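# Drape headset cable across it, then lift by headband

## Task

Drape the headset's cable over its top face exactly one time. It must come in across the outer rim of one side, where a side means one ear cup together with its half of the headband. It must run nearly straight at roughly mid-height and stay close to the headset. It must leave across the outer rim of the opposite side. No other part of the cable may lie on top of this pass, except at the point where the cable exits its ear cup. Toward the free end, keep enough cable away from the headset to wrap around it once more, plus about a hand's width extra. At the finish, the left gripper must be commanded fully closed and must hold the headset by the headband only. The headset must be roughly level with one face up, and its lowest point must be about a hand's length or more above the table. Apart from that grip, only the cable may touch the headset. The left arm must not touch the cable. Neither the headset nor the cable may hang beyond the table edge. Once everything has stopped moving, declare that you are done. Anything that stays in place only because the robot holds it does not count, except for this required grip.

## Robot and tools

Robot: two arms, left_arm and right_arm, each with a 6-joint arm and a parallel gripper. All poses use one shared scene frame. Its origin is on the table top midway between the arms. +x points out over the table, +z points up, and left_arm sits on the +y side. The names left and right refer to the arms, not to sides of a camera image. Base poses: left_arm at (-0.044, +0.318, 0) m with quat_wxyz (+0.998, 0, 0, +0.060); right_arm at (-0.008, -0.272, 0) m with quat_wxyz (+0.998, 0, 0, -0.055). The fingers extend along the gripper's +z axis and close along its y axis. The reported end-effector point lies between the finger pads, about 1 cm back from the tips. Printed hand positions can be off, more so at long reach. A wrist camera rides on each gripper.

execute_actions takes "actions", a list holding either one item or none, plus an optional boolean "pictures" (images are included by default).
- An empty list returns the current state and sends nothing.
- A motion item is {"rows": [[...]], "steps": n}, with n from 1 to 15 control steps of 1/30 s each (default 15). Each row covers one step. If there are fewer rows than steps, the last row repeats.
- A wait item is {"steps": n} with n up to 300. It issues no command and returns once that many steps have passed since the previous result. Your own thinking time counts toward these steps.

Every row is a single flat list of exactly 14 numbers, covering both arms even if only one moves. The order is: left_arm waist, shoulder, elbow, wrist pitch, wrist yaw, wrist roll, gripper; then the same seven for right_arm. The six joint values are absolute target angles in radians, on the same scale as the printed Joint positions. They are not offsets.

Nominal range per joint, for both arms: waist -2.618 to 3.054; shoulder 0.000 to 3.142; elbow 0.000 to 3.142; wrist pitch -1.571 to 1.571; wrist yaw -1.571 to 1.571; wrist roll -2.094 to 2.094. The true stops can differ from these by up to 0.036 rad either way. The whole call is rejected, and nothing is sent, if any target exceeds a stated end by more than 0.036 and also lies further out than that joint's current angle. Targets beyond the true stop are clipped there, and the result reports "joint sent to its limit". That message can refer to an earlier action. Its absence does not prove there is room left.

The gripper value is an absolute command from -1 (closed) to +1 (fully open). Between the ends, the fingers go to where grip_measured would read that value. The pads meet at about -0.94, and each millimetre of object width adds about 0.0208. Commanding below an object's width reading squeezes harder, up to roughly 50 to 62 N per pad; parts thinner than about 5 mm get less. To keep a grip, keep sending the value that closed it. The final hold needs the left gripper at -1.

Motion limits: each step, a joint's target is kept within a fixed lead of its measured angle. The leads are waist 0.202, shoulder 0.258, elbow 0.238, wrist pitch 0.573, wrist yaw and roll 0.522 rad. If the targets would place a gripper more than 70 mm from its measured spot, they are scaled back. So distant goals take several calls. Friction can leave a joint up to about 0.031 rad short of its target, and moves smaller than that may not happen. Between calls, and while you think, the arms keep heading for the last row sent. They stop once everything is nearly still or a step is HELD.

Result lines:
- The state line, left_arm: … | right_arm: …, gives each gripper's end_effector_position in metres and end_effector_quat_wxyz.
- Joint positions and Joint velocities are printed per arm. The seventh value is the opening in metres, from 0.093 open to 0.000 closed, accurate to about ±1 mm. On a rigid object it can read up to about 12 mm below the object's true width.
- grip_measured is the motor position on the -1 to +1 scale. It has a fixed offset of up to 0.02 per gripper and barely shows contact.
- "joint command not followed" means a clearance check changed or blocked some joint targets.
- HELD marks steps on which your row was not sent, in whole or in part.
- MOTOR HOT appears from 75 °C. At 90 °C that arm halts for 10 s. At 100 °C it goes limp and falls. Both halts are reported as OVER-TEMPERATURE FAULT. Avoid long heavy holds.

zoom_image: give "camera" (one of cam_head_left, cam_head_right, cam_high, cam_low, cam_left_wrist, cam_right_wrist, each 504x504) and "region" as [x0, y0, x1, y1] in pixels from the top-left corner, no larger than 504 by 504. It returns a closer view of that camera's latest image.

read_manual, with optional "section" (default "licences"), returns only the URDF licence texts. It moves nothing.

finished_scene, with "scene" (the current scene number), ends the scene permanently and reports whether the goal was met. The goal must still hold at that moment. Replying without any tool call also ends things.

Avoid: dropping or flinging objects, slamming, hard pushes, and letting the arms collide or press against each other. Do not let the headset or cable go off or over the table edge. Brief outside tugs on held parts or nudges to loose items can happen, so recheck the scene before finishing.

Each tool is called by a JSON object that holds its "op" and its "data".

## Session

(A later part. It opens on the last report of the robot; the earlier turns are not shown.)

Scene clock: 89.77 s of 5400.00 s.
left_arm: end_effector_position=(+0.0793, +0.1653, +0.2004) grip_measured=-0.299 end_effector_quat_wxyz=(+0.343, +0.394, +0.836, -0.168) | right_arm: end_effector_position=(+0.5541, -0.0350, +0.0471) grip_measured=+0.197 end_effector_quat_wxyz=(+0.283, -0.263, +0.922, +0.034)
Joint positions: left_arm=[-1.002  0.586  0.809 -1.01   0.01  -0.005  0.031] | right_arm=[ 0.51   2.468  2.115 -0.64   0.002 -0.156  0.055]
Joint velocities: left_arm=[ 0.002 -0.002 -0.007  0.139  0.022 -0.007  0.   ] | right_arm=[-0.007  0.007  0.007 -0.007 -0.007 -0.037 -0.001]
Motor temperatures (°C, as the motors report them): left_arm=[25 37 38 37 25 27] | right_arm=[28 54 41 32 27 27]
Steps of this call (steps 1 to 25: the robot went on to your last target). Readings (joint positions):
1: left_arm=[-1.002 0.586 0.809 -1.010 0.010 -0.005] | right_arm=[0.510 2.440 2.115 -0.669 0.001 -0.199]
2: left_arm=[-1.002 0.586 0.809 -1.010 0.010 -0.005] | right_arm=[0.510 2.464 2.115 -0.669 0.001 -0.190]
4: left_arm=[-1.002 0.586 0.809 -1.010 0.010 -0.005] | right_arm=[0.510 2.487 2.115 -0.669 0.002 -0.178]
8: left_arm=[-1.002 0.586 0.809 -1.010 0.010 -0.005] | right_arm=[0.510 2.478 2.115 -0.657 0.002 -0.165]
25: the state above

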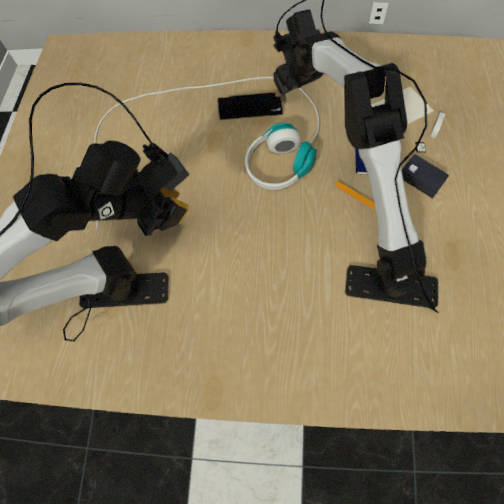

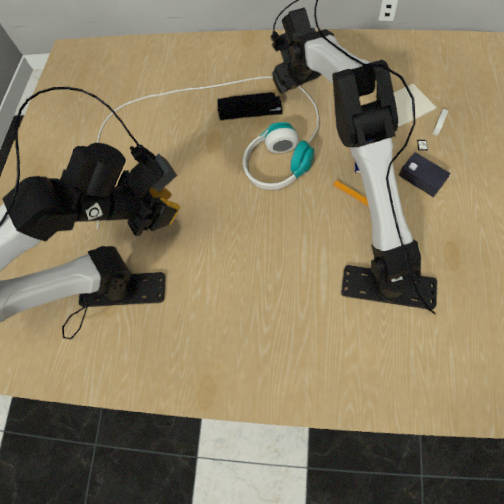

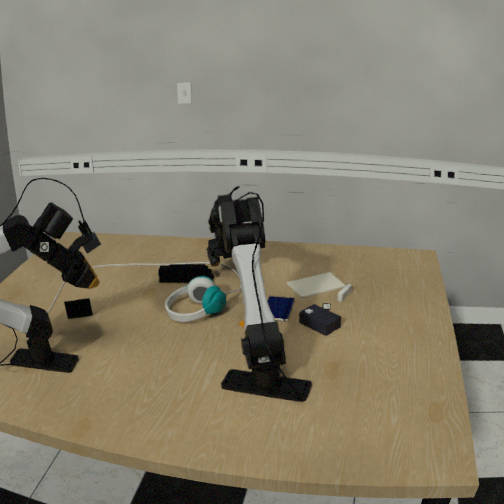

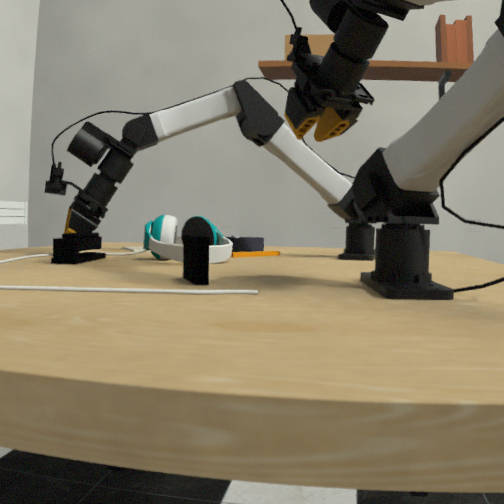

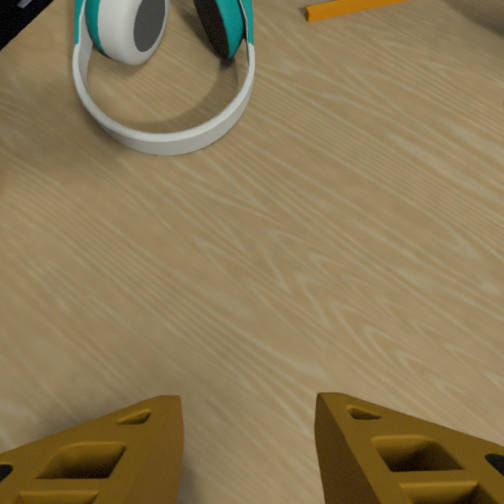

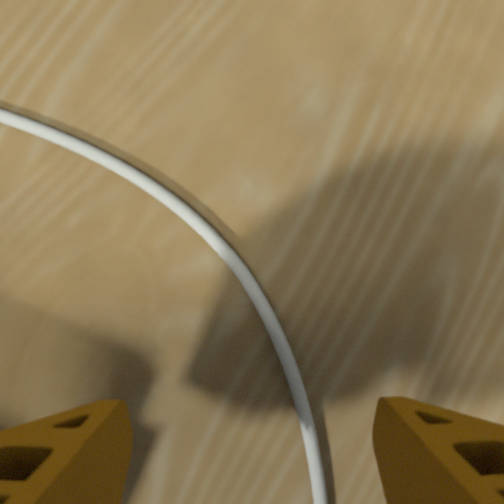

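{"op": "execute_actions", "data": {"actions": [{"rows":[[-1.0,0.6,0.8,-1.0,0,0,-0.3,0.485,2.47,2.12,-0.58,0,-0.15,0.2],[-1.0,0.6,0.8,-1.0,0,0,-0.3,0.485,2.47,2.12,-0.58,0,-0.15,0.2],[-1.0,0.6,0.8,-1.0,0,0,-0.3,0.485,2.5,2.12,-0.58,0,-0.15,0.2],[-1.0,0.6,0.8,-1.0,0,0,-0.3,0.485,2.5,2.12,-0.58,0,-0.15,0.2],[-1.0,0.6,0.8,-1.0,0,0,-0.3,0.485,2.53,2.12,-0.58,0,-0.15,0.2],[-1.0,0.6,0.8,-1.0,0,0,-0.3,0.485,2.53,2.12,-0.58,0,-0.15,0.2],[-1.0,0.6,0.8,-1.0,0,0,-0.3,0.485,2.56,2.12,-0.58,0,-0.15,0.2]]}], "pictures": false}}

{"op": "execute_actions", "data": {"actions": [{"rows":[[-1.0,0.6,0.8,-1.0,0,0,-0.3,0.485,2.57,2.12,-0.58,0,-0.15,-0.1],[-1.0,0.6,0.8,-1.0,0,0,-0.3,0.485,2.57,2.12,-0.58,0,-0.15,-0.1],[-1.0,0.6,0.8,-1.0,0,0,-0.3,0.485,2.57,2.12,-0.58,0,-0.15,-0.4],[-1.0,0.6,0.8,-1.0,0,0,-0.3,0.485,2.57,2.12,-0.58,0,-0.15,-0.4],[-1.0,0.6,0.8,-1.0,0,0,-0.3,0.485,2.57,2.12,-0.58,0,-0.15,-0.6],[-1.0,0.6,0.8,-1.0,0,0,-0.3,0.485,2.57,2.12,-0.58,0,-0.15,-0.6],[-1.0,0.6,0.8,-1.0,0,0,-0.3,0.485,2.57,2.12,-0.58,0,-0.15,-0.8],[-1.0,0.6,0.8,-1.0,0,0,-0.3,0.485,2.57,2.12,-0.58,0,-0.15,-0.8],[-1.0,0.6,0.8,-1.0,0,0,-0.3,0.485,2.57,2.12,-0.58,0,-0.15,-1]]}], "pictures": false}}

{"op": "execute_actions", "data": {"actions": [{"rows":[[-1.0,0.6,0.8,-1.0,0,0,-0.3,0.48,2.48,2.1,-0.65,0,-0.15,-1],[-1.0,0.6,0.8,-1.0,0,0,-0.3,0.48,2.48,2.1,-0.65,0,-0.15,-1],[-1.0,0.6,0.8,-1.0,0,0,-0.3,0.47,2.4,2.06,-0.73,0,-0.2,-1],[-1.0,0.6,0.8,-1.0,0,0,-0.3,0.47,2.4,2.06,-0.73,0,-0.2,-1],[-1.0,0.6,0.8,-1.0,0,0,-0.3,0.46,2.32,2.02,-0.81,0,-0.3,-1],[-1.0,0.6,0.8,-1.0,0,0,-0.3,0.46,2.32,2.02,-0.81,0,-0.3,-1],[-1.0,0.6,0.8,-1.0,0,0,-0.3,0.45,2.24,1.98,-0.89,0,-0.4,-1],[-1.0,0.6,0.8,-1.0,0,0,-0.3,0.45,2.24,1.98,-0.89,0,-0.4,-1],[-1.0,0.6,0.8,-1.0,0,0,-0.3,0.44,2.16,1.94,-0.97,0,-0.5,-1],[-1.0,0.6,0.8,-1.0,0,0,-0.3,0.44,2.16,1.94,-0.97,0,-0.5,-1],[-1.0,0.6,0.8,-1.0,0,0,-0.3,0.43,2.08,1.9,-1.05,0,-0.6,-1],[-1.0,0.6,0.8,-1.0,0,0,-0.3,0.43,2.08,1.9,-1.05,0,-0.6,-1],[-1.0,0.6,0.8,-1.0,0,0,-0.3,0.42,2.0,1.85,-1.12,0,-0.7,-1],[-1.0,0.6,0.8,-1.0,0,0,-0.3,0.42,2.0,1.85,-1.12,0,-0.7,-1],[-1.0,0.6,0.8,-1.0,0,0,-0.3,0.41,1.92,1.8,-1.2,0,-0.8,-1]]}], "pictures": false}}

{"op": "execute_actions", "data": {"actions": [{"steps":30}]}}

Scene clock: 117.87 s of 5400.00 s.
left_arm: end_effector_position=(+0.0793, +0.1653, +0.2004) grip_measured=-0.299 end_effector_quat_wxyz=(+0.343, +0.394, +0.836, -0.168) | right_arm: end_effector_position=(+0.5687, -0.0433, +0.0236) grip_measured=+0.197 end_effector_quat_wxyz=(+0.290, -0.250, +0.923, +0.034)
Joint positions: left_arm=[-1.002  0.586  0.809 -1.01   0.01  -0.005  0.031] | right_arm=[ 0.487  2.526  2.121 -0.573 -0.003 -0.152  0.055]
Joint velocities: left_arm=[-0.022 -0.007  0.007 -0.037  0.007 -0.022 -0.   ] | right_arm=[-0.002 -0.002  0.022 -0.007 -0.037 -0.007 -0.002]
Motor temperatures (°C, as the motors report them): left_arm=[25 36 38 38 25 27] | right_arm=[28 63 42 33 27 27]
Steps of this call (steps 1 to 15: the robot went on to your last target; steps 16 to 90: nothing new was sent; then 24.60 s passed at rest; steps 91 to 105: all 15 steps of this action). Readings (joint positions):
91: left_arm=[-1.002 0.586 0.809 -1.010 0.010 -0.005] | right_arm=[0.509 2.468 2.115 -0.636 0.002 -0.156]
92: left_arm=[-1.002 0.586 0.809 -1.010 0.010 -0.005] | right_arm=[0.508 2.468 2.115 -0.628 0.002 -0.156]
94: left_arm=[-1.002 0.586 0.809 -1.010 0.010 -0.005] | right_arm=[0.503 2.468 2.115 -0.613 0.002 -0.156]
98: left_arm=[-1.002 0.586 0.809 -1.010 0.010 -0.005] | right_arm=[0.492 2.494 2.115 -0.586 0.002 -0.156]
105: the state above

Scene clock: 118.37 s of 5400.00 s.
left_arm: end_effector_position=(+0.0793, +0.1653, +0.2004) grip_measured=-0.299 end_effector_quat_wxyz=(+0.343, +0.394, +0.836, -0.168) | right_arm: end_effector_position=(+0.5680, -0.0403, +0.0219) grip_measured=-0.998 end_effector_quat_wxyz=(+0.290, -0.253, +0.922, +0.040)
Joint positions: left_arm=[-1.002  0.586  0.809 -1.01   0.01  -0.005  0.031] | right_arm=[ 0.489  2.53   2.121 -0.568 -0.014 -0.152  0.   ]
Joint velocities: left_arm=[ 0.002 -0.002  0.002 -0.066 -0.066  0.022 -0.001] | right_arm=[-0.017 -0.002  0.002 -0.007 -0.037 -0.037  0.   ]
Motor temperatures (°C, as the motors report them): left_arm=[25 36 38 38 25 27] | right_arm=[28 63 42 33 27 27]
Steps of this call (steps 1 to 15: all 15 steps of this action). Readings (joint positions):
1: left_arm=[-1.002 0.586 0.809 -1.010 0.010 -0.005] | right_arm=[0.487 2.526 2.121 -0.572 -0.003 -0.152]
2: left_arm=[-1.002 0.586 0.809 -1.010 0.010 -0.005] | right_arm=[0.487 2.526 2.121 -0.571 -0.003 -0.152]
4: left_arm=[-1.002 0.586 0.809 -1.010 0.010 -0.005] | right_arm=[0.488 2.528 2.121 -0.569 -0.010 -0.152]
8: left_arm=[-1.002 0.586 0.809 -1.010 0.010 -0.005] | right_arm=[0.488 2.530 2.121 -0.569 -0.013 -0.152]
15: the state above

Scene clock: 118.87 s of 5400.00 s.
left_arm: end_effector_position=(+0.0793, +0.1653, +0.2004) grip_measured=-0.299 end_effector_quat_wxyz=(+0.343, +0.394, +0.836, -0.168) | right_arm: end_effector_position=(+0.4578, -0.1186, +0.1675) grip_measured=-0.998 end_effector_quat_wxyz=(+0.228, -0.418, +0.879, -0.026)
Joint positions: left_arm=[-1.002  0.586  0.809 -1.01   0.01  -0.005  0.031] | right_arm=[ 0.427  2.005  1.89  -0.991 -0.005 -0.57   0.   ]
Joint velocities: left_arm=[-0.022  0.007 -0.012 -0.066 -0.007 -0.007 -0.   ] | right_arm=[-0.164 -1.297 -0.818 -0.857 -0.022 -1.546  0.   ]
Motor temperatures (°C, as the motors report them): left_arm=[25 36 38 38 25 27] | right_arm=[28 63 42 33 27 27]
Steps of this call (steps 1 to 15: all 15 steps of this action). Readings (joint positions):
1: left_arm=[-1.002 0.586 0.809 -1.010 0.010 -0.005] | right_arm=[0.489 2.526 2.121 -0.573 -0.014 -0.152]
2: left_arm=[-1.002 0.586 0.809 -1.010 0.010 -0.005] | right_arm=[0.489 2.520 2.121 -0.588 -0.013 -0.152]
4: left_arm=[-1.002 0.586 0.809 -1.010 0.010 -0.005] | right_arm=[0.487 2.480 2.092 -0.629 -0.011 -0.165]
8: left_arm=[-1.002 0.586 0.809 -1.010 0.010 -0.005] | right_arm=[0.472 2.328 2.013 -0.761 -0.009 -0.270]
15: the state above

Scene clock: 119.87 s of 5400.00 s.
left_arm: end_effector_position=(+0.0793, +0.1653, +0.2004) grip_measured=-0.299 end_effector_quat_wxyz=(+0.343, +0.394, +0.836, -0.168) | right_arm: end_effector_position=(+0.3999, -0.1433, +0.1720) grip_measured=-0.998 end_effector_quat_wxyz=(+0.147, -0.516, +0.843, -0.035)
Joint positions: left_arm=[-1.002  0.586  0.809 -1.01   0.01  -0.005  0.031] | right_arm=[ 0.414  1.901  1.82  -1.186 -0.004 -0.794  0.   ]
Joint velocities: left_arm=[-0.007 -0.007  0.012  0.007  0.066  0.168  0.   ] | right_arm=[-0.002  0.002 -0.007 -0.007 -0.022 -0.022  0.   ]
Motor temperatures (°C, as the motors report them): left_arm=[25 36 38 38 25 27] | right_arm=[28 63 42 33 27 27]
Steps of this call (steps 1 to 30: the robot went on to your last target). Readings (joint positions):
1: left_arm=[-1.002 0.586 0.809 -1.010 0.010 -0.005] | right_arm=[0.422 1.965 1.865 -1.028 -0.005 -0.615]
2: left_arm=[-1.002 0.586 0.809 -1.010 0.010 -0.005] | right_arm=[0.418 1.933 1.851 -1.066 -0.005 -0.651]
4: left_arm=[-1.002 0.586 0.809 -1.010 0.010 -0.005] | right_arm=[0.414 1.903 1.842 -1.117 -0.004 -0.703]
8: left_arm=[-1.002 0.586 0.809 -1.010 0.010 -0.005] | right_arm=[0.414 1.901 1.826 -1.159 -0.004 -0.757]
30: the state above
All arms were judged still, so your last target was given up. Only a new action makes them travel on or press farther. Fingers that are still opening or closing keep moving.

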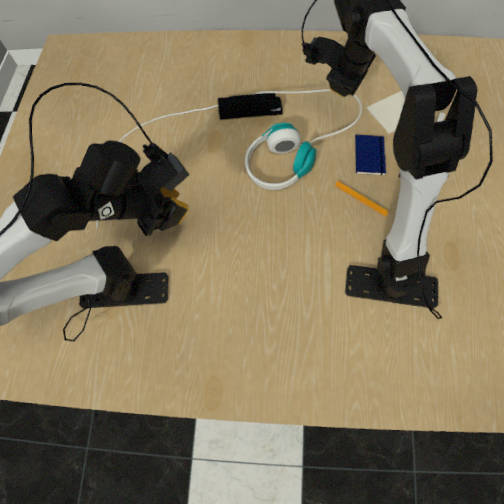

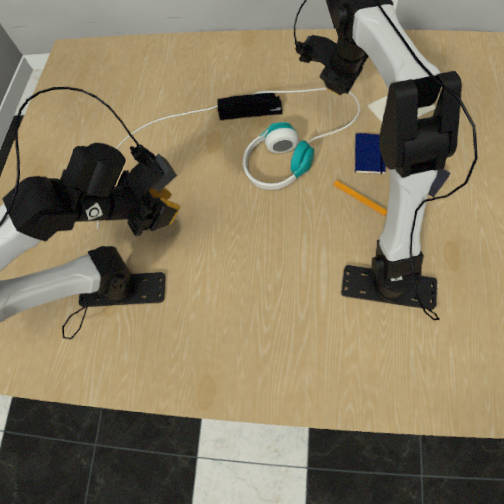

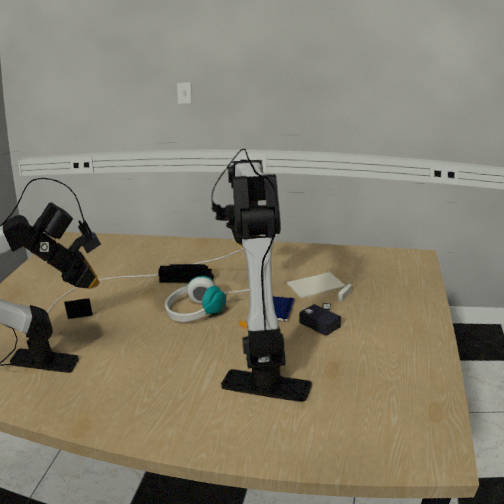

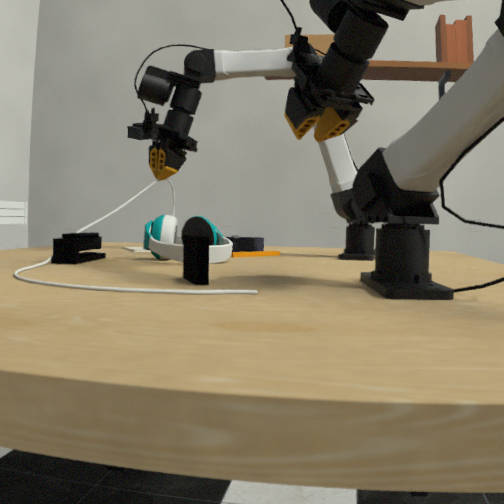

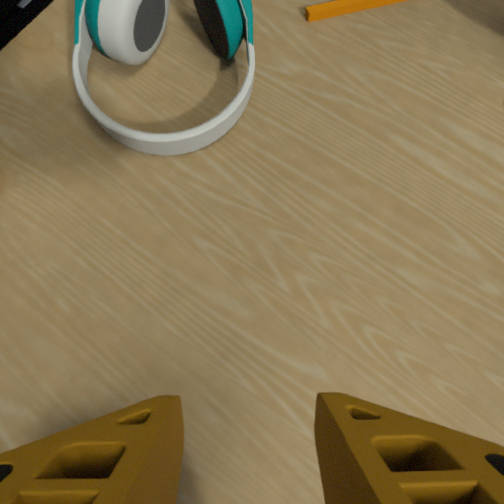

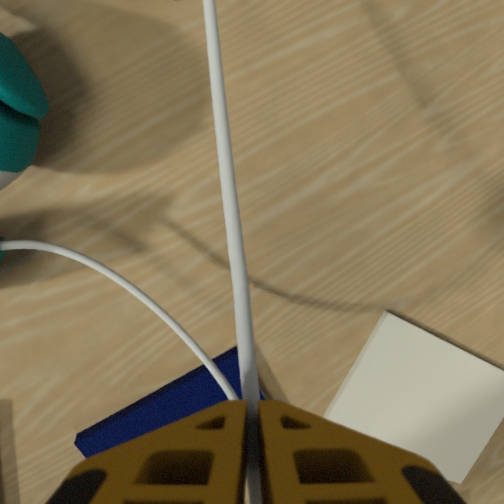

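{"op": "execute_actions", "data": {"actions": [{"rows":[[-1.0,0.6,0.8,-1.0,0,0,-0.3,0.42,1.87,1.77,-1.17,0,-0.8,-1],[-1.0,0.6,0.8,-1.0,0,0,-0.3,0.43,1.83,1.72,-1.17,0,-0.8,-1],[-1.0,0.6,0.8,-1.0,0,0,-0.3,0.44,1.79,1.67,-1.17,0,-0.8,-1],[-1.0,0.6,0.8,-1.0,0,0,-0.3,0.46,1.75,1.62,-1.17,0,-0.8,-1],[-1.0,0.6,0.8,-1.0,0,0,-0.3,0.48,1.71,1.57,-1.17,0,-0.75,-1],[-1.0,0.6,0.8,-1.0,0,0,-0.3,0.51,1.67,1.52,-1.17,0,-0.7,-1],[-1.0,0.6,0.8,-1.0,0,0,-0.3,0.54,1.63,1.48,-1.17,0,-0.65,-1],[-1.0,0.6,0.8,-1.0,0,0,-0.3,0.58,1.63,1.48,-1.17,0,-0.6,-1],[-1.0,0.6,0.8,-1.0,0,0,-0.3,0.62,1.63,1.48,-1.17,0,-0.55,-1],[-1.0,0.6,0.8,-1.0,0,0,-0.3,0.66,1.63,1.48,-1.17,0,-0.5,-1],[-1.0,0.6,0.8,-1.0,0,0,-0.3,0.7,1.63,1.48,-1.17,0,-0.45,-1],[-1.0,0.6,0.8,-1.0,0,0,-0.3,0.73,1.63,1.48,-1.17,0,-0.4,-1],[-1.0,0.6,0.8,-1.0,0,0,-0.3,0.76,1.63,1.48,-1.17,0,-0.3,-1],[-1.0,0.6,0.8,-1.0,0,0,-0.3,0.78,1.63,1.48,-1.17,0,-0.25,-1],[-1.0,0.6,0.8,-1.0,0,0,-0.3,0.8,1.63,1.48,-1.17,0,-0.2,-1]]}], "pictures": false}}

{"op": "execute_actions", "data": {"actions": [{"steps":30}]}}

Scene clock: 135.73 s of 5400.00 s.
left_arm: end_effector_position=(+0.0793, +0.1653, +0.2004) grip_measured=-0.299 end_effector_quat_wxyz=(+0.343, +0.394, +0.836, -0.168) | right_arm: end_effector_position=(+0.2715, -0.0584, +0.1708) grip_measured=-0.998 end_effector_quat_wxyz=(+0.131, -0.510, +0.850, +0.015)
Joint positions: left_arm=[-1.002  0.586  0.809 -1.01   0.01  -0.005  0.031] | right_arm=[ 0.763  1.636  1.506 -1.176  0.    -0.429  0.   ]
Joint velocities: left_arm=[ 0.002 -0.007 -0.007  0.007 -0.051 -0.007 -0.   ] | right_arm=[ 0.75  -0.007 -0.002 -0.007 -0.022  1.473  0.   ]
Motor temperatures (°C, as the motors report them): left_arm=[25 36 38 39 25 27] | right_arm=[28 57 41 31 27 27]
Steps of this call (steps 1 to 90: nothing new was sent; then 12.37 s passed at rest; steps 91 to 105: all 15 steps of this action). Readings (joint positions):
91: left_arm=[-1.002 0.586 0.809 -1.010 0.010 -0.005] | right_arm=[0.414 1.899 1.816 -1.183 -0.004 -0.794]
92: left_arm=[-1.002 0.586 0.809 -1.010 0.010 -0.005] | right_arm=[0.415 1.889 1.798 -1.173 -0.003 -0.794]
94: left_arm=[-1.002 0.586 0.809 -1.010 0.010 -0.005] | right_arm=[0.421 1.840 1.721 -1.159 -0.002 -0.794]
98: left_arm=[-1.002 0.586 0.809 -1.010 0.010 -0.005] | right_arm=[0.499 1.688 1.536 -1.167 0.005 -0.727]
105: the state above

Scene clock: 136.73 s of 5400.00 s.
left_arm: end_effector_position=(+0.0793, +0.1653, +0.2004) grip_measured=-0.299 end_effector_quat_wxyz=(+0.343, +0.394, +0.836, -0.168) | right_arm: end_effector_position=(+0.2622, -0.0466, +0.1708) grip_measured=-0.998 end_effector_quat_wxyz=(+0.128, -0.432, +0.892, +0.033)
Joint positions: left_arm=[-1.002  0.586  0.809 -1.01   0.01  -0.005  0.031] | right_arm=[ 0.805  1.636  1.506 -1.176 -0.003 -0.207  0.   ]
Joint velocities: left_arm=[-0.007  0.002  0.007  0.037  0.007 -0.007 -0.001] | right_arm=[-0.007 -0.002  0.007 -0.051 -0.051 -0.11   0.   ]
Motor temperatures (°C, as the motors report them): left_arm=[25 36 38 39 25 27] | right_arm=[28 56 41 31 27 27]
Steps of this call (steps 1 to 30: the robot went on to your last target). Readings (joint positions):
1: left_arm=[-1.002 0.586 0.809 -1.010 0.010 -0.005] | right_arm=[0.785 1.636 1.506 -1.176 -0.002 -0.385]
2: left_arm=[-1.002 0.586 0.809 -1.010 0.010 -0.005] | right_arm=[0.799 1.636 1.506 -1.176 -0.003 -0.349]
4: left_arm=[-1.002 0.586 0.809 -1.010 0.010 -0.005] | right_arm=[0.805 1.636 1.506 -1.176 -0.004 -0.298]
8: left_arm=[-1.002 0.586 0.809 -1.010 0.010 -0.005] | right_arm=[0.805 1.636 1.506 -1.176 -0.003 -0.244]
30: the state above
All arms were judged still, so your last target was given up. Only a new action makes them travel on or press farther. Fingers that are still opening or closing keep moving.

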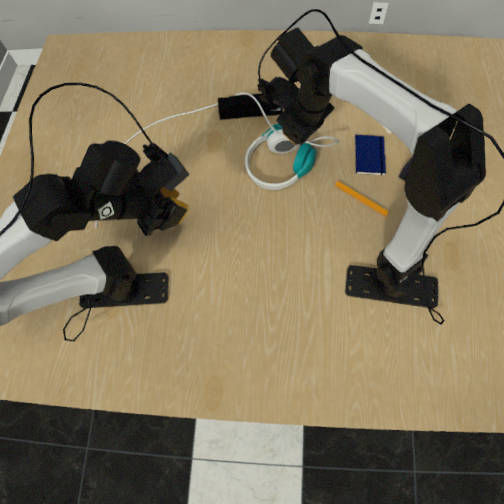

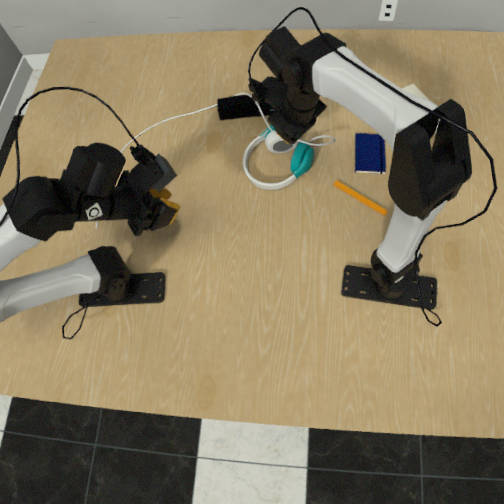

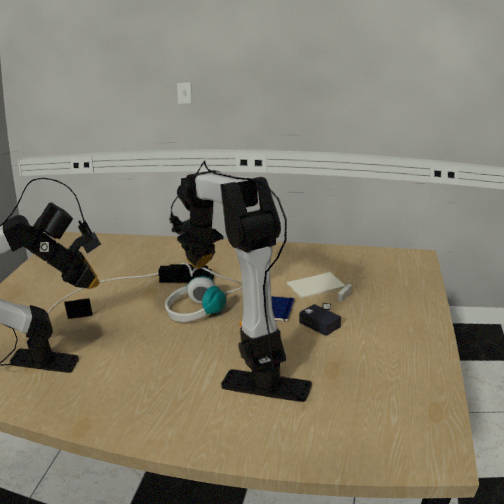

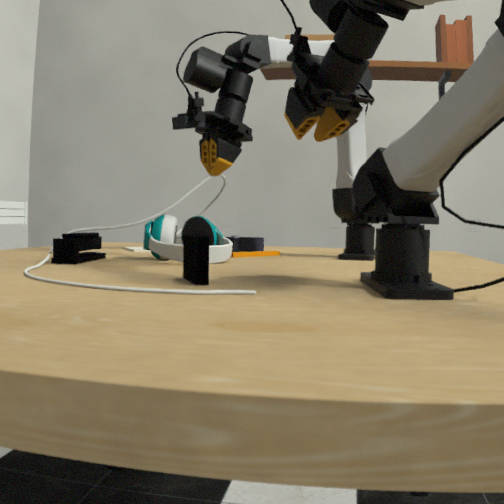

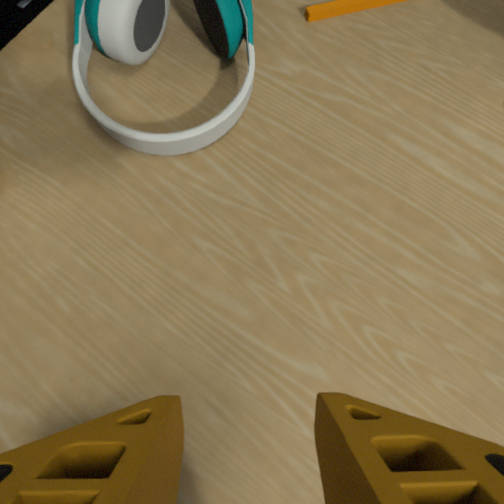

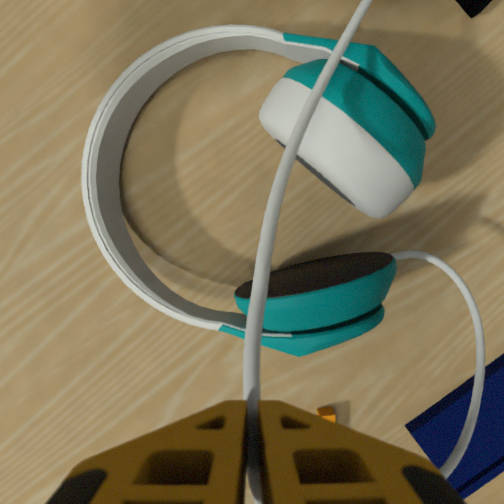

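{"op": "execute_actions", "data": {"actions": [{"rows":[[-1.0,0.6,0.8,-1.0,0,0,-0.3,0.85,1.63,1.48,-1.17,0,-0.3,-1],[-1.0,0.6,0.8,-1.0,0,0,-0.3,0.88,1.63,1.48,-1.17,0,-0.4,-1],[-1.0,0.6,0.8,-1.0,0,0,-0.3,0.91,1.63,1.48,-1.17,0,-0.4,-1],[-1.0,0.6,0.8,-1.0,0,0,-0.3,0.91,1.63,1.48,-1.17,0,-0.4,-1],[-1.0,0.6,0.8,-1.0,0,0,-0.3,0.91,1.63,1.48,-1.17,0,-0.4,-1],[-1.0,0.6,0.8,-1.0,0,0,-0.3,0.91,1.63,1.48,-1.17,0,-0.4,-1],[-1.0,0.6,0.8,-1.0,0,0,-0.3,0.91,1.64,1.44,-1.1,0,-0.4,-1],[-1.0,0.6,0.8,-1.0,0,0,-0.3,0.91,1.65,1.4,-1.05,0,-0.4,-1],[-1.0,0.6,0.8,-1.0,0,0,-0.3,0.91,1.66,1.36,-1.0,0,-0.4,-1],[-1.0,0.6,0.8,-1.0,0,0,-0.3,0.91,1.67,1.32,-0.95,0,-0.4,-1],[-1.0,0.6,0.8,-1.0,0,0,-0.3,0.91,1.68,1.28,-0.9,0,-0.35,-1],[-1.0,0.6,0.8,-1.0,0,0,-0.3,0.91,1.69,1.24,-0.85,0,-0.3,-1],[-1.0,0.6,0.8,-1.0,0,0,-0.3,0.91,1.69,1.2,-0.82,0,-0.25,-1]]}], "pictures": false}}

{"op": "execute_actions", "data": {"actions": [{"steps":30}]}}

Scene clock: 149.93 s of 5400.00 s.
left_arm: end_effector_position=(+0.0793, +0.1653, +0.2004) grip_measured=-0.299 end_effector_quat_wxyz=(+0.343, +0.394, +0.836, -0.168) | right_arm: end_effector_position=(+0.2312, -0.0240, +0.0898) grip_measured=-0.998 end_effector_quat_wxyz=(+0.100, -0.526, +0.844, +0.026)
Joint positions: left_arm=[-1.002  0.586  0.809 -1.01   0.01  -0.005  0.031] | right_arm=[ 0.914  1.672  1.236 -0.927 -0.002 -0.311  0.   ]
Joint velocities: left_arm=[-0.002 -0.012 -0.002  0.022 -0.037 -0.095 -0.001] | right_arm=[-0.002  0.369 -0.647  0.388 -0.007  0.388  0.   ]
Motor temperatures (°C, as the motors report them): left_arm=[25 36 38 39 25 27] | right_arm=[28 53 40 31 27 27]
Steps of this call (steps 1 to 90: nothing new was sent; then 9.70 s passed at rest; steps 91 to 105: all 15 steps of this action). Readings (joint positions):
91: left_arm=[-1.002 0.586 0.809 -1.010 0.010 -0.005] | right_arm=[0.808 1.636 1.506 -1.176 -0.001 -0.218]
92: left_arm=[-1.002 0.586 0.809 -1.010 0.010 -0.005] | right_arm=[0.818 1.636 1.506 -1.176 0.002 -0.246]
94: left_arm=[-1.002 0.586 0.809 -1.010 0.010 -0.005] | right_arm=[0.861 1.636 1.506 -1.176 0.005 -0.299]
98: left_arm=[-1.002 0.586 0.809 -1.010 0.010 -0.005] | right_arm=[0.913 1.635 1.484 -1.145 -0.002 -0.357]
105: the state above

Scene clock: 150.93 s of 5400.00 s.
left_arm: end_effector_position=(+0.0793, +0.1653, +0.2004) grip_measured=-0.299 end_effector_quat_wxyz=(+0.343, +0.394, +0.836, -0.168) | right_arm: end_effector_position=(+0.2401, -0.0148, +0.0795) grip_measured=-0.998 end_effector_quat_wxyz=(+0.121, -0.501, +0.856, +0.035)
Joint positions: left_arm=[-1.002  0.586  0.809 -1.01   0.01  -0.005  0.031] | right_arm=[ 0.914  1.691  1.205 -0.832 -0.002 -0.256  0.   ]
Joint velocities: left_arm=[-0.032 -0.007  0.002  0.022  0.037  0.037 -0.001] | right_arm=[ 0.002 -0.012  0.007 -0.051  0.051  0.007  0.   ]
Motor temperatures (°C, as the motors report them): left_arm=[25 36 38 39 25 27] | right_arm=[28 53 40 31 27 27]
Steps of this call (steps 1 to 30: the robot went on to your last target). Readings (joint positions):
1: left_arm=[-1.002 0.586 0.809 -1.010 0.010 -0.005] | right_arm=[0.914 1.682 1.218 -0.915 -0.002 -0.300]
2: left_arm=[-1.002 0.586 0.809 -1.010 0.010 -0.005] | right_arm=[0.914 1.689 1.209 -0.905 -0.002 -0.291]
4: left_arm=[-1.002 0.586 0.809 -1.010 0.010 -0.005] | right_arm=[0.914 1.691 1.205 -0.887 -0.002 -0.279]
8: left_arm=[-1.002 0.586 0.809 -1.010 0.010 -0.005] | right_arm=[0.914 1.691 1.205 -0.852 -0.002 -0.265]
30: the state above
All arms were judged still, so your last target was given up. Only a new action makes them travel on or press farther. Fingers that are still opening or closing keep moving.

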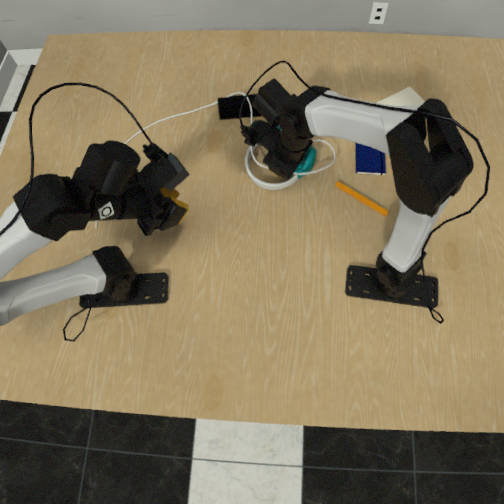

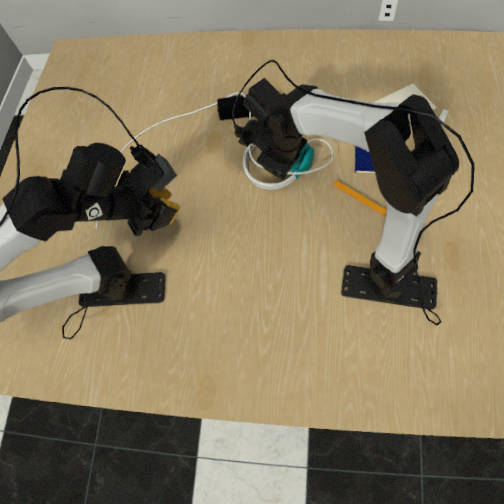

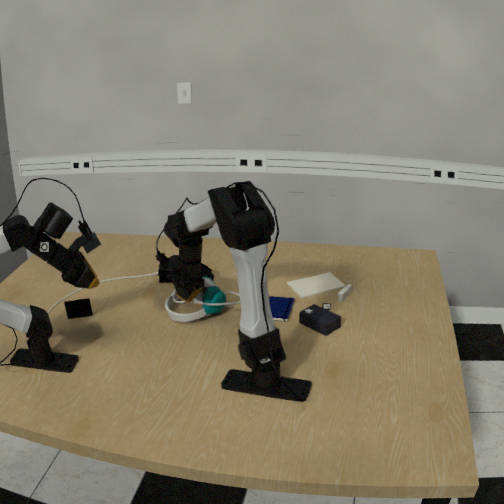

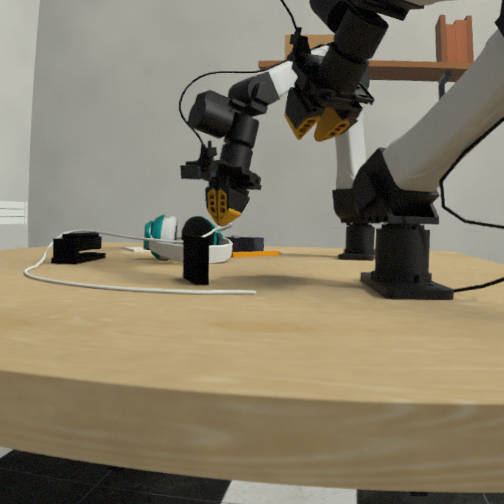

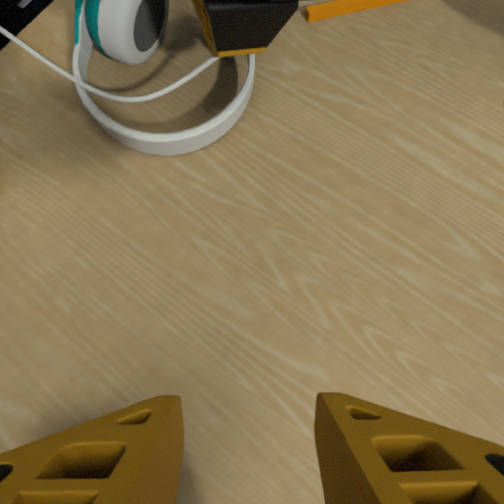

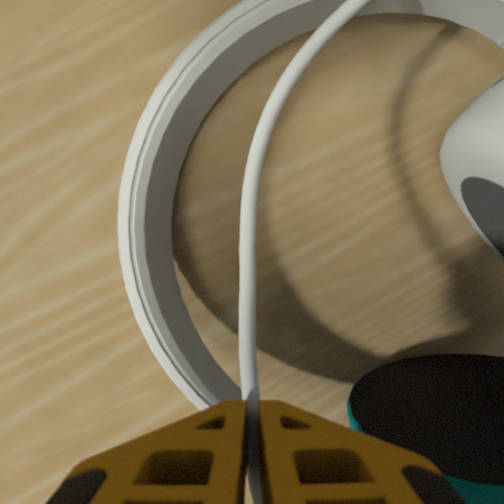

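{"op": "execute_actions", "data": {"actions": [{"rows":[[-1.0,0.6,0.8,-1.0,0,0,-0.3,0.86,1.69,1.2,-0.92,0,0.15,-1]]}], "pictures": false}}

{"op": "execute_actions", "data": {"actions": [{"rows":[[-1.0,0.6,0.8,-1.0,0,0,-0.3,0.86,1.69,1.2,-0.92,0,0.15,-1],[-1.0,0.6,0.8,-1.0,0,0,-0.3,0.86,1.69,1.2,-0.92,0,0.15,-1],[-1.0,0.6,0.8,-1.0,0,0,-0.3,0.86,1.69,1.2,-0.92,0,0.15,-1],[-1.0,0.6,0.8,-1.0,0,0,-0.3,0.86,1.69,1.2,-0.92,0,0.15,-1],[-1.0,0.6,0.8,-1.0,0,0,-0.3,0.86,1.69,1.2,-0.92,0,0.15,-1],[-1.0,0.6,0.8,-1.0,0,0,-0.3,0.86,1.69,1.2,-0.92,0,0.15,-0.6]]}], "pictures": false}}

{"op": "execute_actions", "data": {"actions": [{"rows":[[-1.0,0.6,0.8,-1.0,0,0,-0.3,0.86,1.1,1.2,-1.1,0,0,-0.6]]}], "pictures": false}}

{"op": "execute_actions", "data": {"actions": [{"steps":25}]}}

Scene clock: 162.60 s of 5400.00 s.
left_arm: end_effector_position=(+0.0793, +0.1653, +0.2004) grip_measured=-0.299 end_effector_quat_wxyz=(+0.343, +0.394, +0.836, -0.168) | right_arm: end_effector_position=(+0.2404, -0.0399, +0.0757) grip_measured=-0.998 end_effector_quat_wxyz=(+0.081, -0.305, +0.948, +0.038)
Joint positions: left_arm=[-1.002  0.586  0.809 -1.01   0.01  -0.005  0.031] | right_arm=[ 0.862  1.691  1.205 -0.906 -0.     0.129  0.   ]
Joint velocities: left_arm=[ 0.002 -0.022  0.007 -0.11  -0.037 -0.022 -0.001] | right_arm=[-0.002 -0.012  0.002 -0.081 -0.007  0.11   0.   ]
Motor temperatures (°C, as the motors report them): left_arm=[25 35 39 39 25 27] | right_arm=[28 51 40 31 27 27]
Steps of this call (steps 1 to 90: nothing new was sent; then 8.17 s passed at rest; steps 91 to 105: all 15 steps of this action). Readings (joint positions):
91: left_arm=[-1.002 0.586 0.809 -1.010 0.010 -0.005] | right_arm=[0.910 1.691 1.205 -0.838 -0.003 -0.202]
92: left_arm=[-1.002 0.586 0.809 -1.010 0.010 -0.005] | right_arm=[0.902 1.691 1.205 -0.850 -0.004 -0.132]
94: left_arm=[-1.002 0.586 0.809 -1.010 0.010 -0.005] | right_arm=[0.878 1.691 1.205 -0.873 -0.003 -0.032]
98: left_arm=[-1.002 0.586 0.809 -1.010 0.010 -0.005] | right_arm=[0.862 1.691 1.205 -0.895 -0.000 0.073]
105: the state above

Scene clock: 163.10 s of 5400.00 s.
left_arm: end_effector_position=(+0.0793, +0.1653, +0.2004) grip_measured=-0.299 end_effector_quat_wxyz=(+0.343, +0.394, +0.836, -0.168) | right_arm: end_effector_position=(+0.2400, -0.0403, +0.0756) grip_measured=-0.602 end_effector_quat_wxyz=(+0.079, -0.298, +0.950, +0.038)
Joint positions: left_arm=[-1.002  0.586  0.809 -1.01   0.01  -0.005  0.031] | right_arm=[ 0.862  1.691  1.205 -0.908 -0.     0.144  0.016]
Joint velocities: left_arm=[-0.012  0.027 -0.002 -0.037  0.007 -0.007 -0.   ] | right_arm=[-0.007 -0.007 -0.012 -0.095 -0.051 -0.007 -0.   ]
Motor temperatures (°C, as the motors report them): left_arm=[25 35 39 39 25 27] | right_arm=[28 50 40 31 27 27]
Steps of this call (steps 1 to 15: all 15 steps of this action). Readings (joint positions):
1: left_arm=[-1.002 0.586 0.809 -1.010 0.010 -0.005] | right_arm=[0.862 1.691 1.205 -0.906 -0.000 0.132]
2: left_arm=[-1.002 0.586 0.809 -1.010 0.010 -0.005] | right_arm=[0.862 1.691 1.205 -0.907 -0.000 0.134]
4: left_arm=[-1.002 0.586 0.809 -1.010 0.010 -0.005] | right_arm=[0.862 1.691 1.205 -0.907 -0.000 0.138]
8: left_arm=[-1.002 0.586 0.809 -1.010 0.010 -0.005] | right_arm=[0.862 1.691 1.205 -0.908 -0.000 0.142]
15: the state above

Scene clock: 163.60 s of 5400.00 s.
left_arm: end_effector_position=(+0.0793, +0.1653, +0.2004) grip_measured=-0.299 end_effector_quat_wxyz=(+0.343, +0.394, +0.836, -0.168) | right_arm: end_effector_position=(+0.1928, -0.0844, +0.2447) grip_measured=-0.602 end_effector_quat_wxyz=(+0.291, -0.343, +0.885, +0.117)
Joint positions: left_arm=[-1.002  0.586  0.809 -1.01   0.01  -0.005  0.031] | right_arm=[ 0.862  1.08   1.218 -1.071 -0.     0.012  0.016]
Joint velocities: left_arm=[ 0.007 -0.002  0.007  0.037 -0.051 -0.066  0.   ] | right_arm=[-0.002  0.11   0.007 -0.183  0.037 -0.066 -0.001]
Motor temperatures (°C, as the motors report them): left_arm=[25 35 39 39 25 27] | right_arm=[28 50 40 31 27 27]
Steps of this call (steps 1 to 15: all 15 steps of this action). Readings (joint positions):
1: left_arm=[-1.002 0.586 0.809 -1.010 0.010 -0.005] | right_arm=[0.862 1.672 1.203 -0.916 -0.000 0.128]
2: left_arm=[-1.002 0.586 0.809 -1.010 0.010 -0.005] | right_arm=[0.862 1.630 1.194 -0.945 -0.000 0.107]
4: left_arm=[-1.002 0.586 0.809 -1.010 0.010 -0.005] | right_arm=[0.862 1.498 1.191 -0.998 -0.000 0.075]
8: left_arm=[-1.002 0.586 0.809 -1.010 0.010 -0.005] | right_arm=[0.862 1.187 1.194 -1.035 -0.000 0.036]
15: the state above

Scene clock: 164.43 s of 5400.00 s.
left_arm: end_effector_position=(+0.0793, +0.1653, +0.2004) grip_measured=-0.299 end_effector_quat_wxyz=(+0.343, +0.394, +0.836, -0.168) | right_arm: end_effector_position=(+0.1908, -0.0862, +0.2415) grip_measured=-0.602 end_effector_quat_wxyz=(+0.283, -0.347, +0.887, +0.113)
Joint positions: left_arm=[-1.002  0.586  0.809 -1.01   0.01  -0.005  0.031] | right_arm=[ 0.862  1.083  1.218 -1.087 -0.     0.006  0.016]
Joint velocities: left_arm=[ 0.002  0.002  0.022  0.007  0.007 -0.022  0.   ] | right_arm=[-0.022 -0.017 -0.002  0.037  0.007 -0.007 -0.   ]
Motor temperatures (°C, as the motors report them): left_arm=[25 35 39 39 25 27] | right_arm=[28 50 40 31 27 27]
Steps of this call (steps 1 to 25: the robot went on to your last target). Readings (joint positions):
1: left_arm=[-1.002 0.586 0.809 -1.010 0.010 -0.005] | right_arm=[0.862 1.083 1.218 -1.075 -0.000 0.011]
2: left_arm=[-1.002 0.586 0.809 -1.010 0.010 -0.005] | right_arm=[0.862 1.083 1.218 -1.078 -0.000 0.010]
4: left_arm=[-1.002 0.586 0.809 -1.010 0.010 -0.005] | right_arm=[0.862 1.083 1.218 -1.081 -0.000 0.009]
8: left_arm=[-1.002 0.586 0.809 -1.010 0.010 -0.005] | right_arm=[0.862 1.083 1.218 -1.085 -0.000 0.007]
25: the state above

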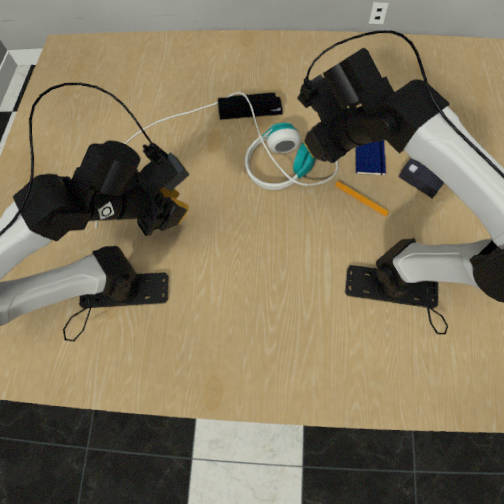

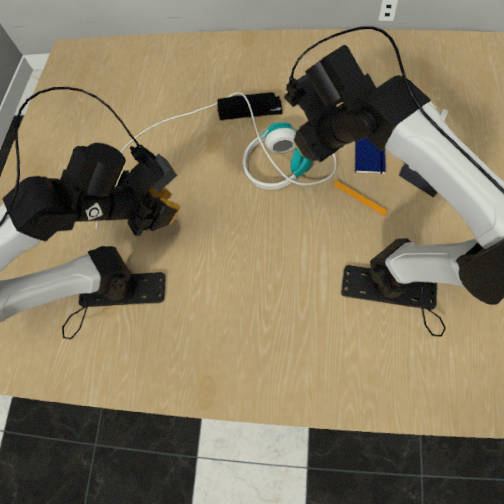

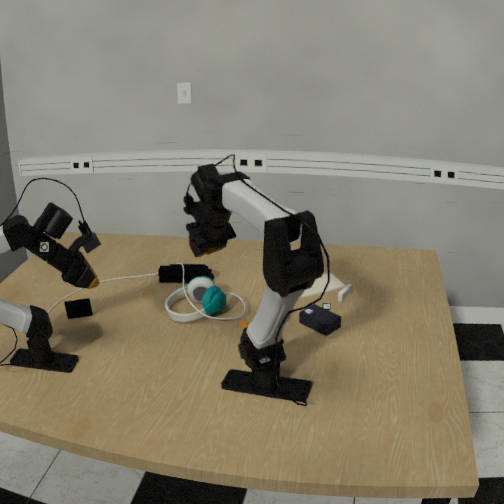

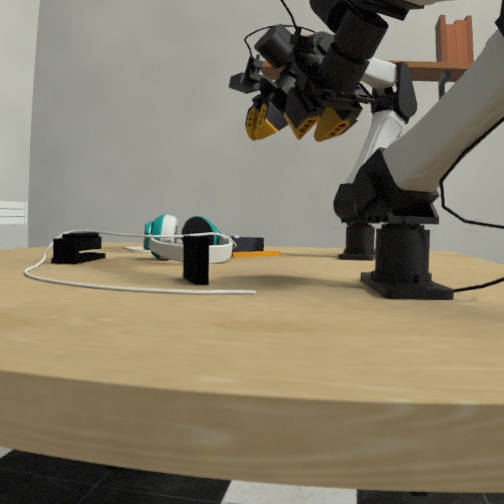

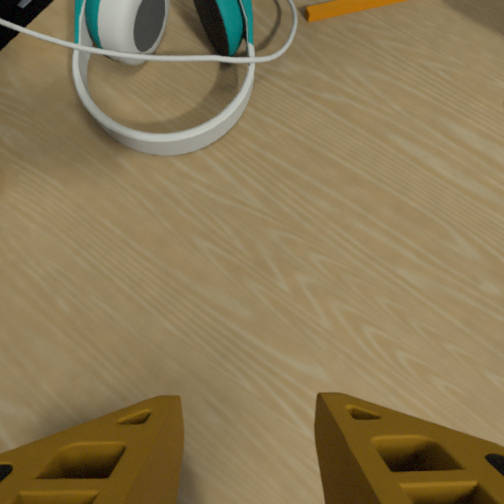

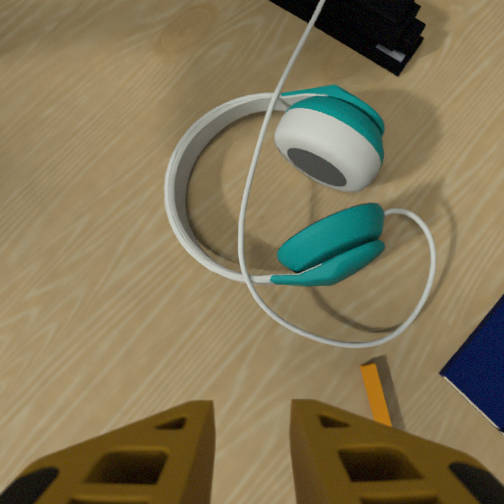

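{"op": "execute_actions", "data": {"actions": [{"rows":[[-1.095,1.2,1.3,-1.2,-0.8,-1.57,-0.3,-0.2,0.8,0.9,-1.0,0,0,-0.6]]}], "pictures": false}}

{"op": "execute_actions", "data": {"actions": [{"rows":[[-1.095,1.4,1.4,-1.3,-0.8,-1.57,-0.3,-0.2,0.8,0.9,-1.0,0,0,-0.6],[-1.095,1.4,1.4,-1.3,-0.8,-1.57,-0.3,-0.2,0.8,0.9,-1.0,0,0,-0.6],[-1.095,1.55,1.5,-1.3,-0.8,-1.57,-0.3,-0.2,0.8,0.9,-1.0,0,0,-0.6],[-1.095,1.55,1.5,-1.3,-0.8,-1.57,-0.3,-0.2,0.8,0.9,-1.0,0,0,-0.6],[-1.095,1.7,1.53,-1.3,-0.8,-1.57,-0.3,-0.2,0.8,0.9,-1.0,0,0,-0.6],[-1.095,1.7,1.53,-1.3,-0.8,-1.57,-0.3,-0.2,0.8,0.9,-1.0,0,0,-0.6],[-1.095,1.8,1.53,-1.25,-0.8,-1.57,-0.3,-0.2,0.8,0.9,-1.0,0,0,-0.6],[-1.095,1.8,1.53,-1.25,-0.8,-1.57,-0.3,-0.2,0.8,0.9,-1.0,0,0,-0.6],[-1.095,1.9,1.53,-1.15,-0.8,-1.57,-0.3,-0.2,0.8,0.9,-1.0,0,0,-0.6],[-1.095,1.9,1.53,-1.15,-0.8,-1.57,-0.3,-0.2,0.8,0.9,-1.0,0,0,-0.6],[-1.095,1.98,1.53,-1.07,-0.8,-1.57,-0.3,-0.2,0.8,0.9,-1.0,0,0,-0.6],[-1.095,1.98,1.53,-1.07,-0.8,-1.57,-0.3,-0.2,0.8,0.9,-1.0,0,0,-0.6],[-1.095,2.04,1.53,-1.0,-0.8,-1.57,-0.3,-0.2,0.8,0.9,-1.0,0,0,-0.6],[-1.095,2.04,1.53,-1.0,-0.8,-1.57,-0.3,-0.2,0.8,0.9,-1.0,0,0,-0.6],[-1.095,2.08,1.53,-1.0,-0.8,-1.57,-0.3,-0.2,0.8,0.9,-1.0,0,0,-0.6]]}], "pictures": false}}

{"op": "execute_actions", "data": {"actions": [{"steps":30}]}}

Scene clock: 196.13 s of 5400.00 s.
left_arm: end_effector_position=(+0.1968, +0.1737, +0.2621) grip_measured=-0.299 end_effector_quat_wxyz=(+0.413, -0.261, +0.871, -0.055) | right_arm: end_effector_position=(+0.2099, -0.3306, +0.2023) grip_measured=-0.602 end_effector_quat_wxyz=(+0.330, +0.124, +0.935, -0.045)
Joint positions: left_arm=[-1.08   1.214  1.285 -1.174 -0.751 -1.356  0.031] | right_arm=[-0.15   0.803  0.917 -1.007  0.005  0.002  0.016]
Joint velocities: left_arm=[ 0.002 -0.032 -0.017 -0.066 -0.315 -1.443  0.001] | right_arm=[-1.131  0.017  0.022  0.037  0.037 -0.037 -0.   ]
Motor temperatures (°C, as the motors report them): left_arm=[25 35 39 40 25 27] | right_arm=[28 42 40 32 27 27]
Steps of this call (steps 1 to 15: the robot went on to your last target; steps 16 to 90: nothing new was sent; then 28.20 s passed at rest; steps 91 to 105: all 15 steps of this action). Readings (joint positions):
91: left_arm=[-1.019 0.618 0.841 -1.051 -0.053 -0.076] | right_arm=[0.836 1.053 1.181 -1.050 -0.014 0.003]
92: left_arm=[-1.048 0.692 0.914 -1.116 -0.153 -0.176] | right_arm=[0.771 0.985 1.104 -1.007 -0.017 0.002]
94: left_arm=[-1.077 0.867 1.071 -1.156 -0.345 -0.371] | right_arm=[0.620 0.850 0.978 -1.014 -0.008 0.002]
98: left_arm=[-1.080 1.157 1.283 -1.141 -0.615 -0.763] | right_arm=[0.329 0.803 0.918 -1.025 -0.003 0.002]
105: the state above

Scene clock: 196.63 s of 5400.00 s.
left_arm: end_effector_position=(+0.2671, +0.0806, +0.0832) grip_measured=-0.299 end_effector_quat_wxyz=(+0.360, -0.259, +0.885, +0.142) | right_arm: end_effector_position=(+0.2072, -0.3399, +0.2023) grip_measured=-0.602 end_effector_quat_wxyz=(+0.329, +0.144, +0.932, -0.053)
Joint positions: left_arm=[-1.083  2.052  1.519 -1.093 -0.794 -1.556  0.031] | right_arm=[-0.193  0.803  0.917 -1.007  0.006  0.002  0.016]
Joint velocities: left_arm=[-0.022  0.803 -0.027  0.593 -0.022 -0.022 -0.   ] | right_arm=[ 0.002  0.002 -0.012 -0.007 -0.007  0.037 -0.001]
Motor temperatures (°C, as the motors report them): left_arm=[25 35 39 40 25 27] | right_arm=[28 42 40 32 27 27]
Steps of this call (steps 1 to 15: all 15 steps of this action). Readings (joint positions):
1: left_arm=[-1.080 1.233 1.303 -1.201 -0.758 -1.399] | right_arm=[-0.178 0.803 0.917 -1.007 0.007 0.002]
2: left_arm=[-1.080 1.271 1.339 -1.232 -0.768 -1.433] | right_arm=[-0.189 0.803 0.917 -1.007 0.008 0.002]
4: left_arm=[-1.080 1.398 1.431 -1.264 -0.781 -1.481] | right_arm=[-0.193 0.803 0.917 -1.007 0.008 0.002]
8: left_arm=[-1.082 1.685 1.519 -1.250 -0.794 -1.529] | right_arm=[-0.193 0.803 0.917 -1.007 0.006 0.002]
15: the state above

Scene clock: 197.63 s of 5400.00 s.
left_arm: end_effector_position=(+0.2743, +0.0704, +0.0668) grip_measured=-0.299 end_effector_quat_wxyz=(+0.365, -0.269, +0.882, +0.128) | right_arm: end_effector_position=(+0.2072, -0.3398, +0.2023) grip_measured=-0.602 end_effector_quat_wxyz=(+0.329, +0.144, +0.932, -0.052)
Joint positions: left_arm=[-1.083  2.095  1.519 -1.019 -0.794 -1.565  0.031] | right_arm=[-0.193  0.803  0.917 -1.007  0.005  0.002  0.016]
Joint velocities: left_arm=[ 0.002  0.012 -0.002 -0.066  0.022 -0.037 -0.001] | right_arm=[ 0.007  0.007 -0.022  0.007  0.066  0.007  0.   ]
Motor temperatures (°C, as the motors report them): left_arm=[25 35 39 40 25 27] | right_arm=[28 42 40 32 27 27]
Steps of this call (steps 1 to 30: the robot went on to your last target). Readings (joint positions):
1: left_arm=[-1.083 2.074 1.519 -1.075 -0.794 -1.557] | right_arm=[-0.193 0.803 0.917 -1.007 0.005 0.002]
2: left_arm=[-1.083 2.090 1.519 -1.063 -0.794 -1.558] | right_arm=[-0.193 0.803 0.917 -1.007 0.005 0.002]
4: left_arm=[-1.083 2.100 1.519 -1.046 -0.794 -1.560] | right_arm=[-0.193 0.803 0.917 -1.007 0.005 0.002]
8: left_arm=[-1.083 2.095 1.519 -1.029 -0.794 -1.563] | right_arm=[-0.193 0.803 0.917 -1.007 0.005 0.002]
30: the state above
All arms were judged still, so your last target was given up. Only a new action makes them travel on or press farther. Fingers that are still opening or closing keep moving.

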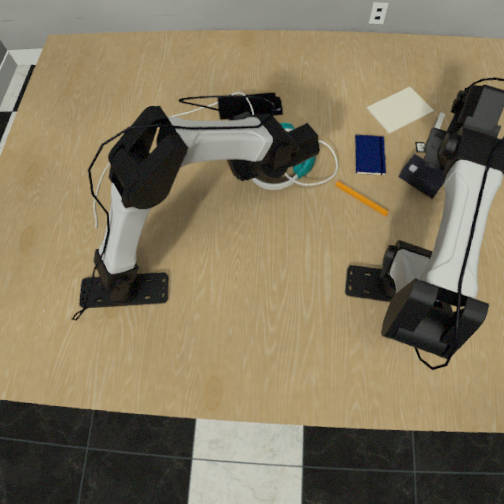

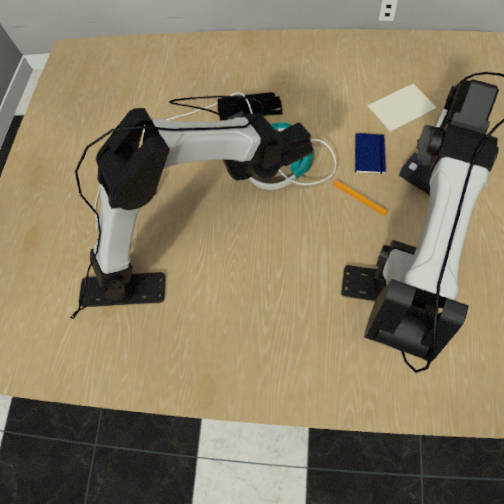

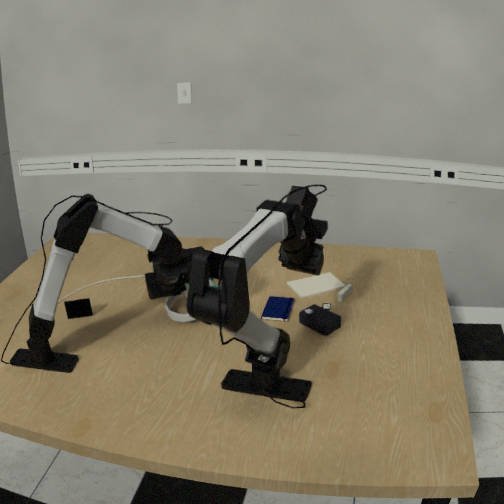

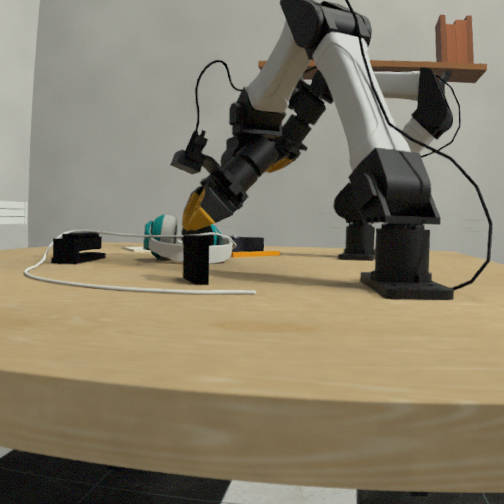

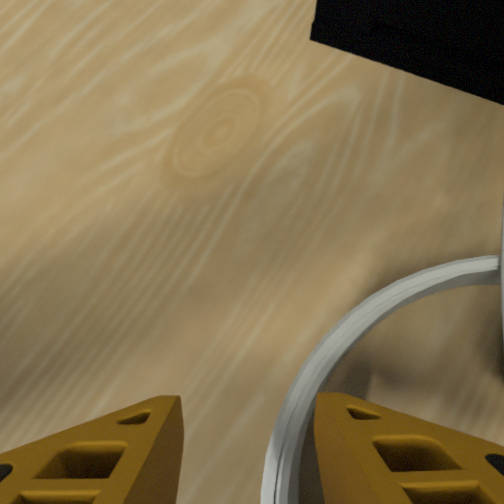

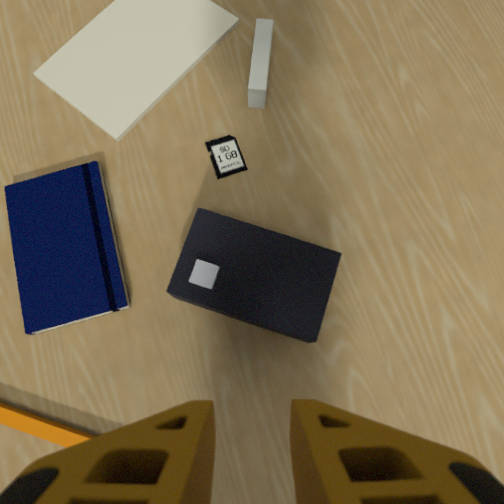

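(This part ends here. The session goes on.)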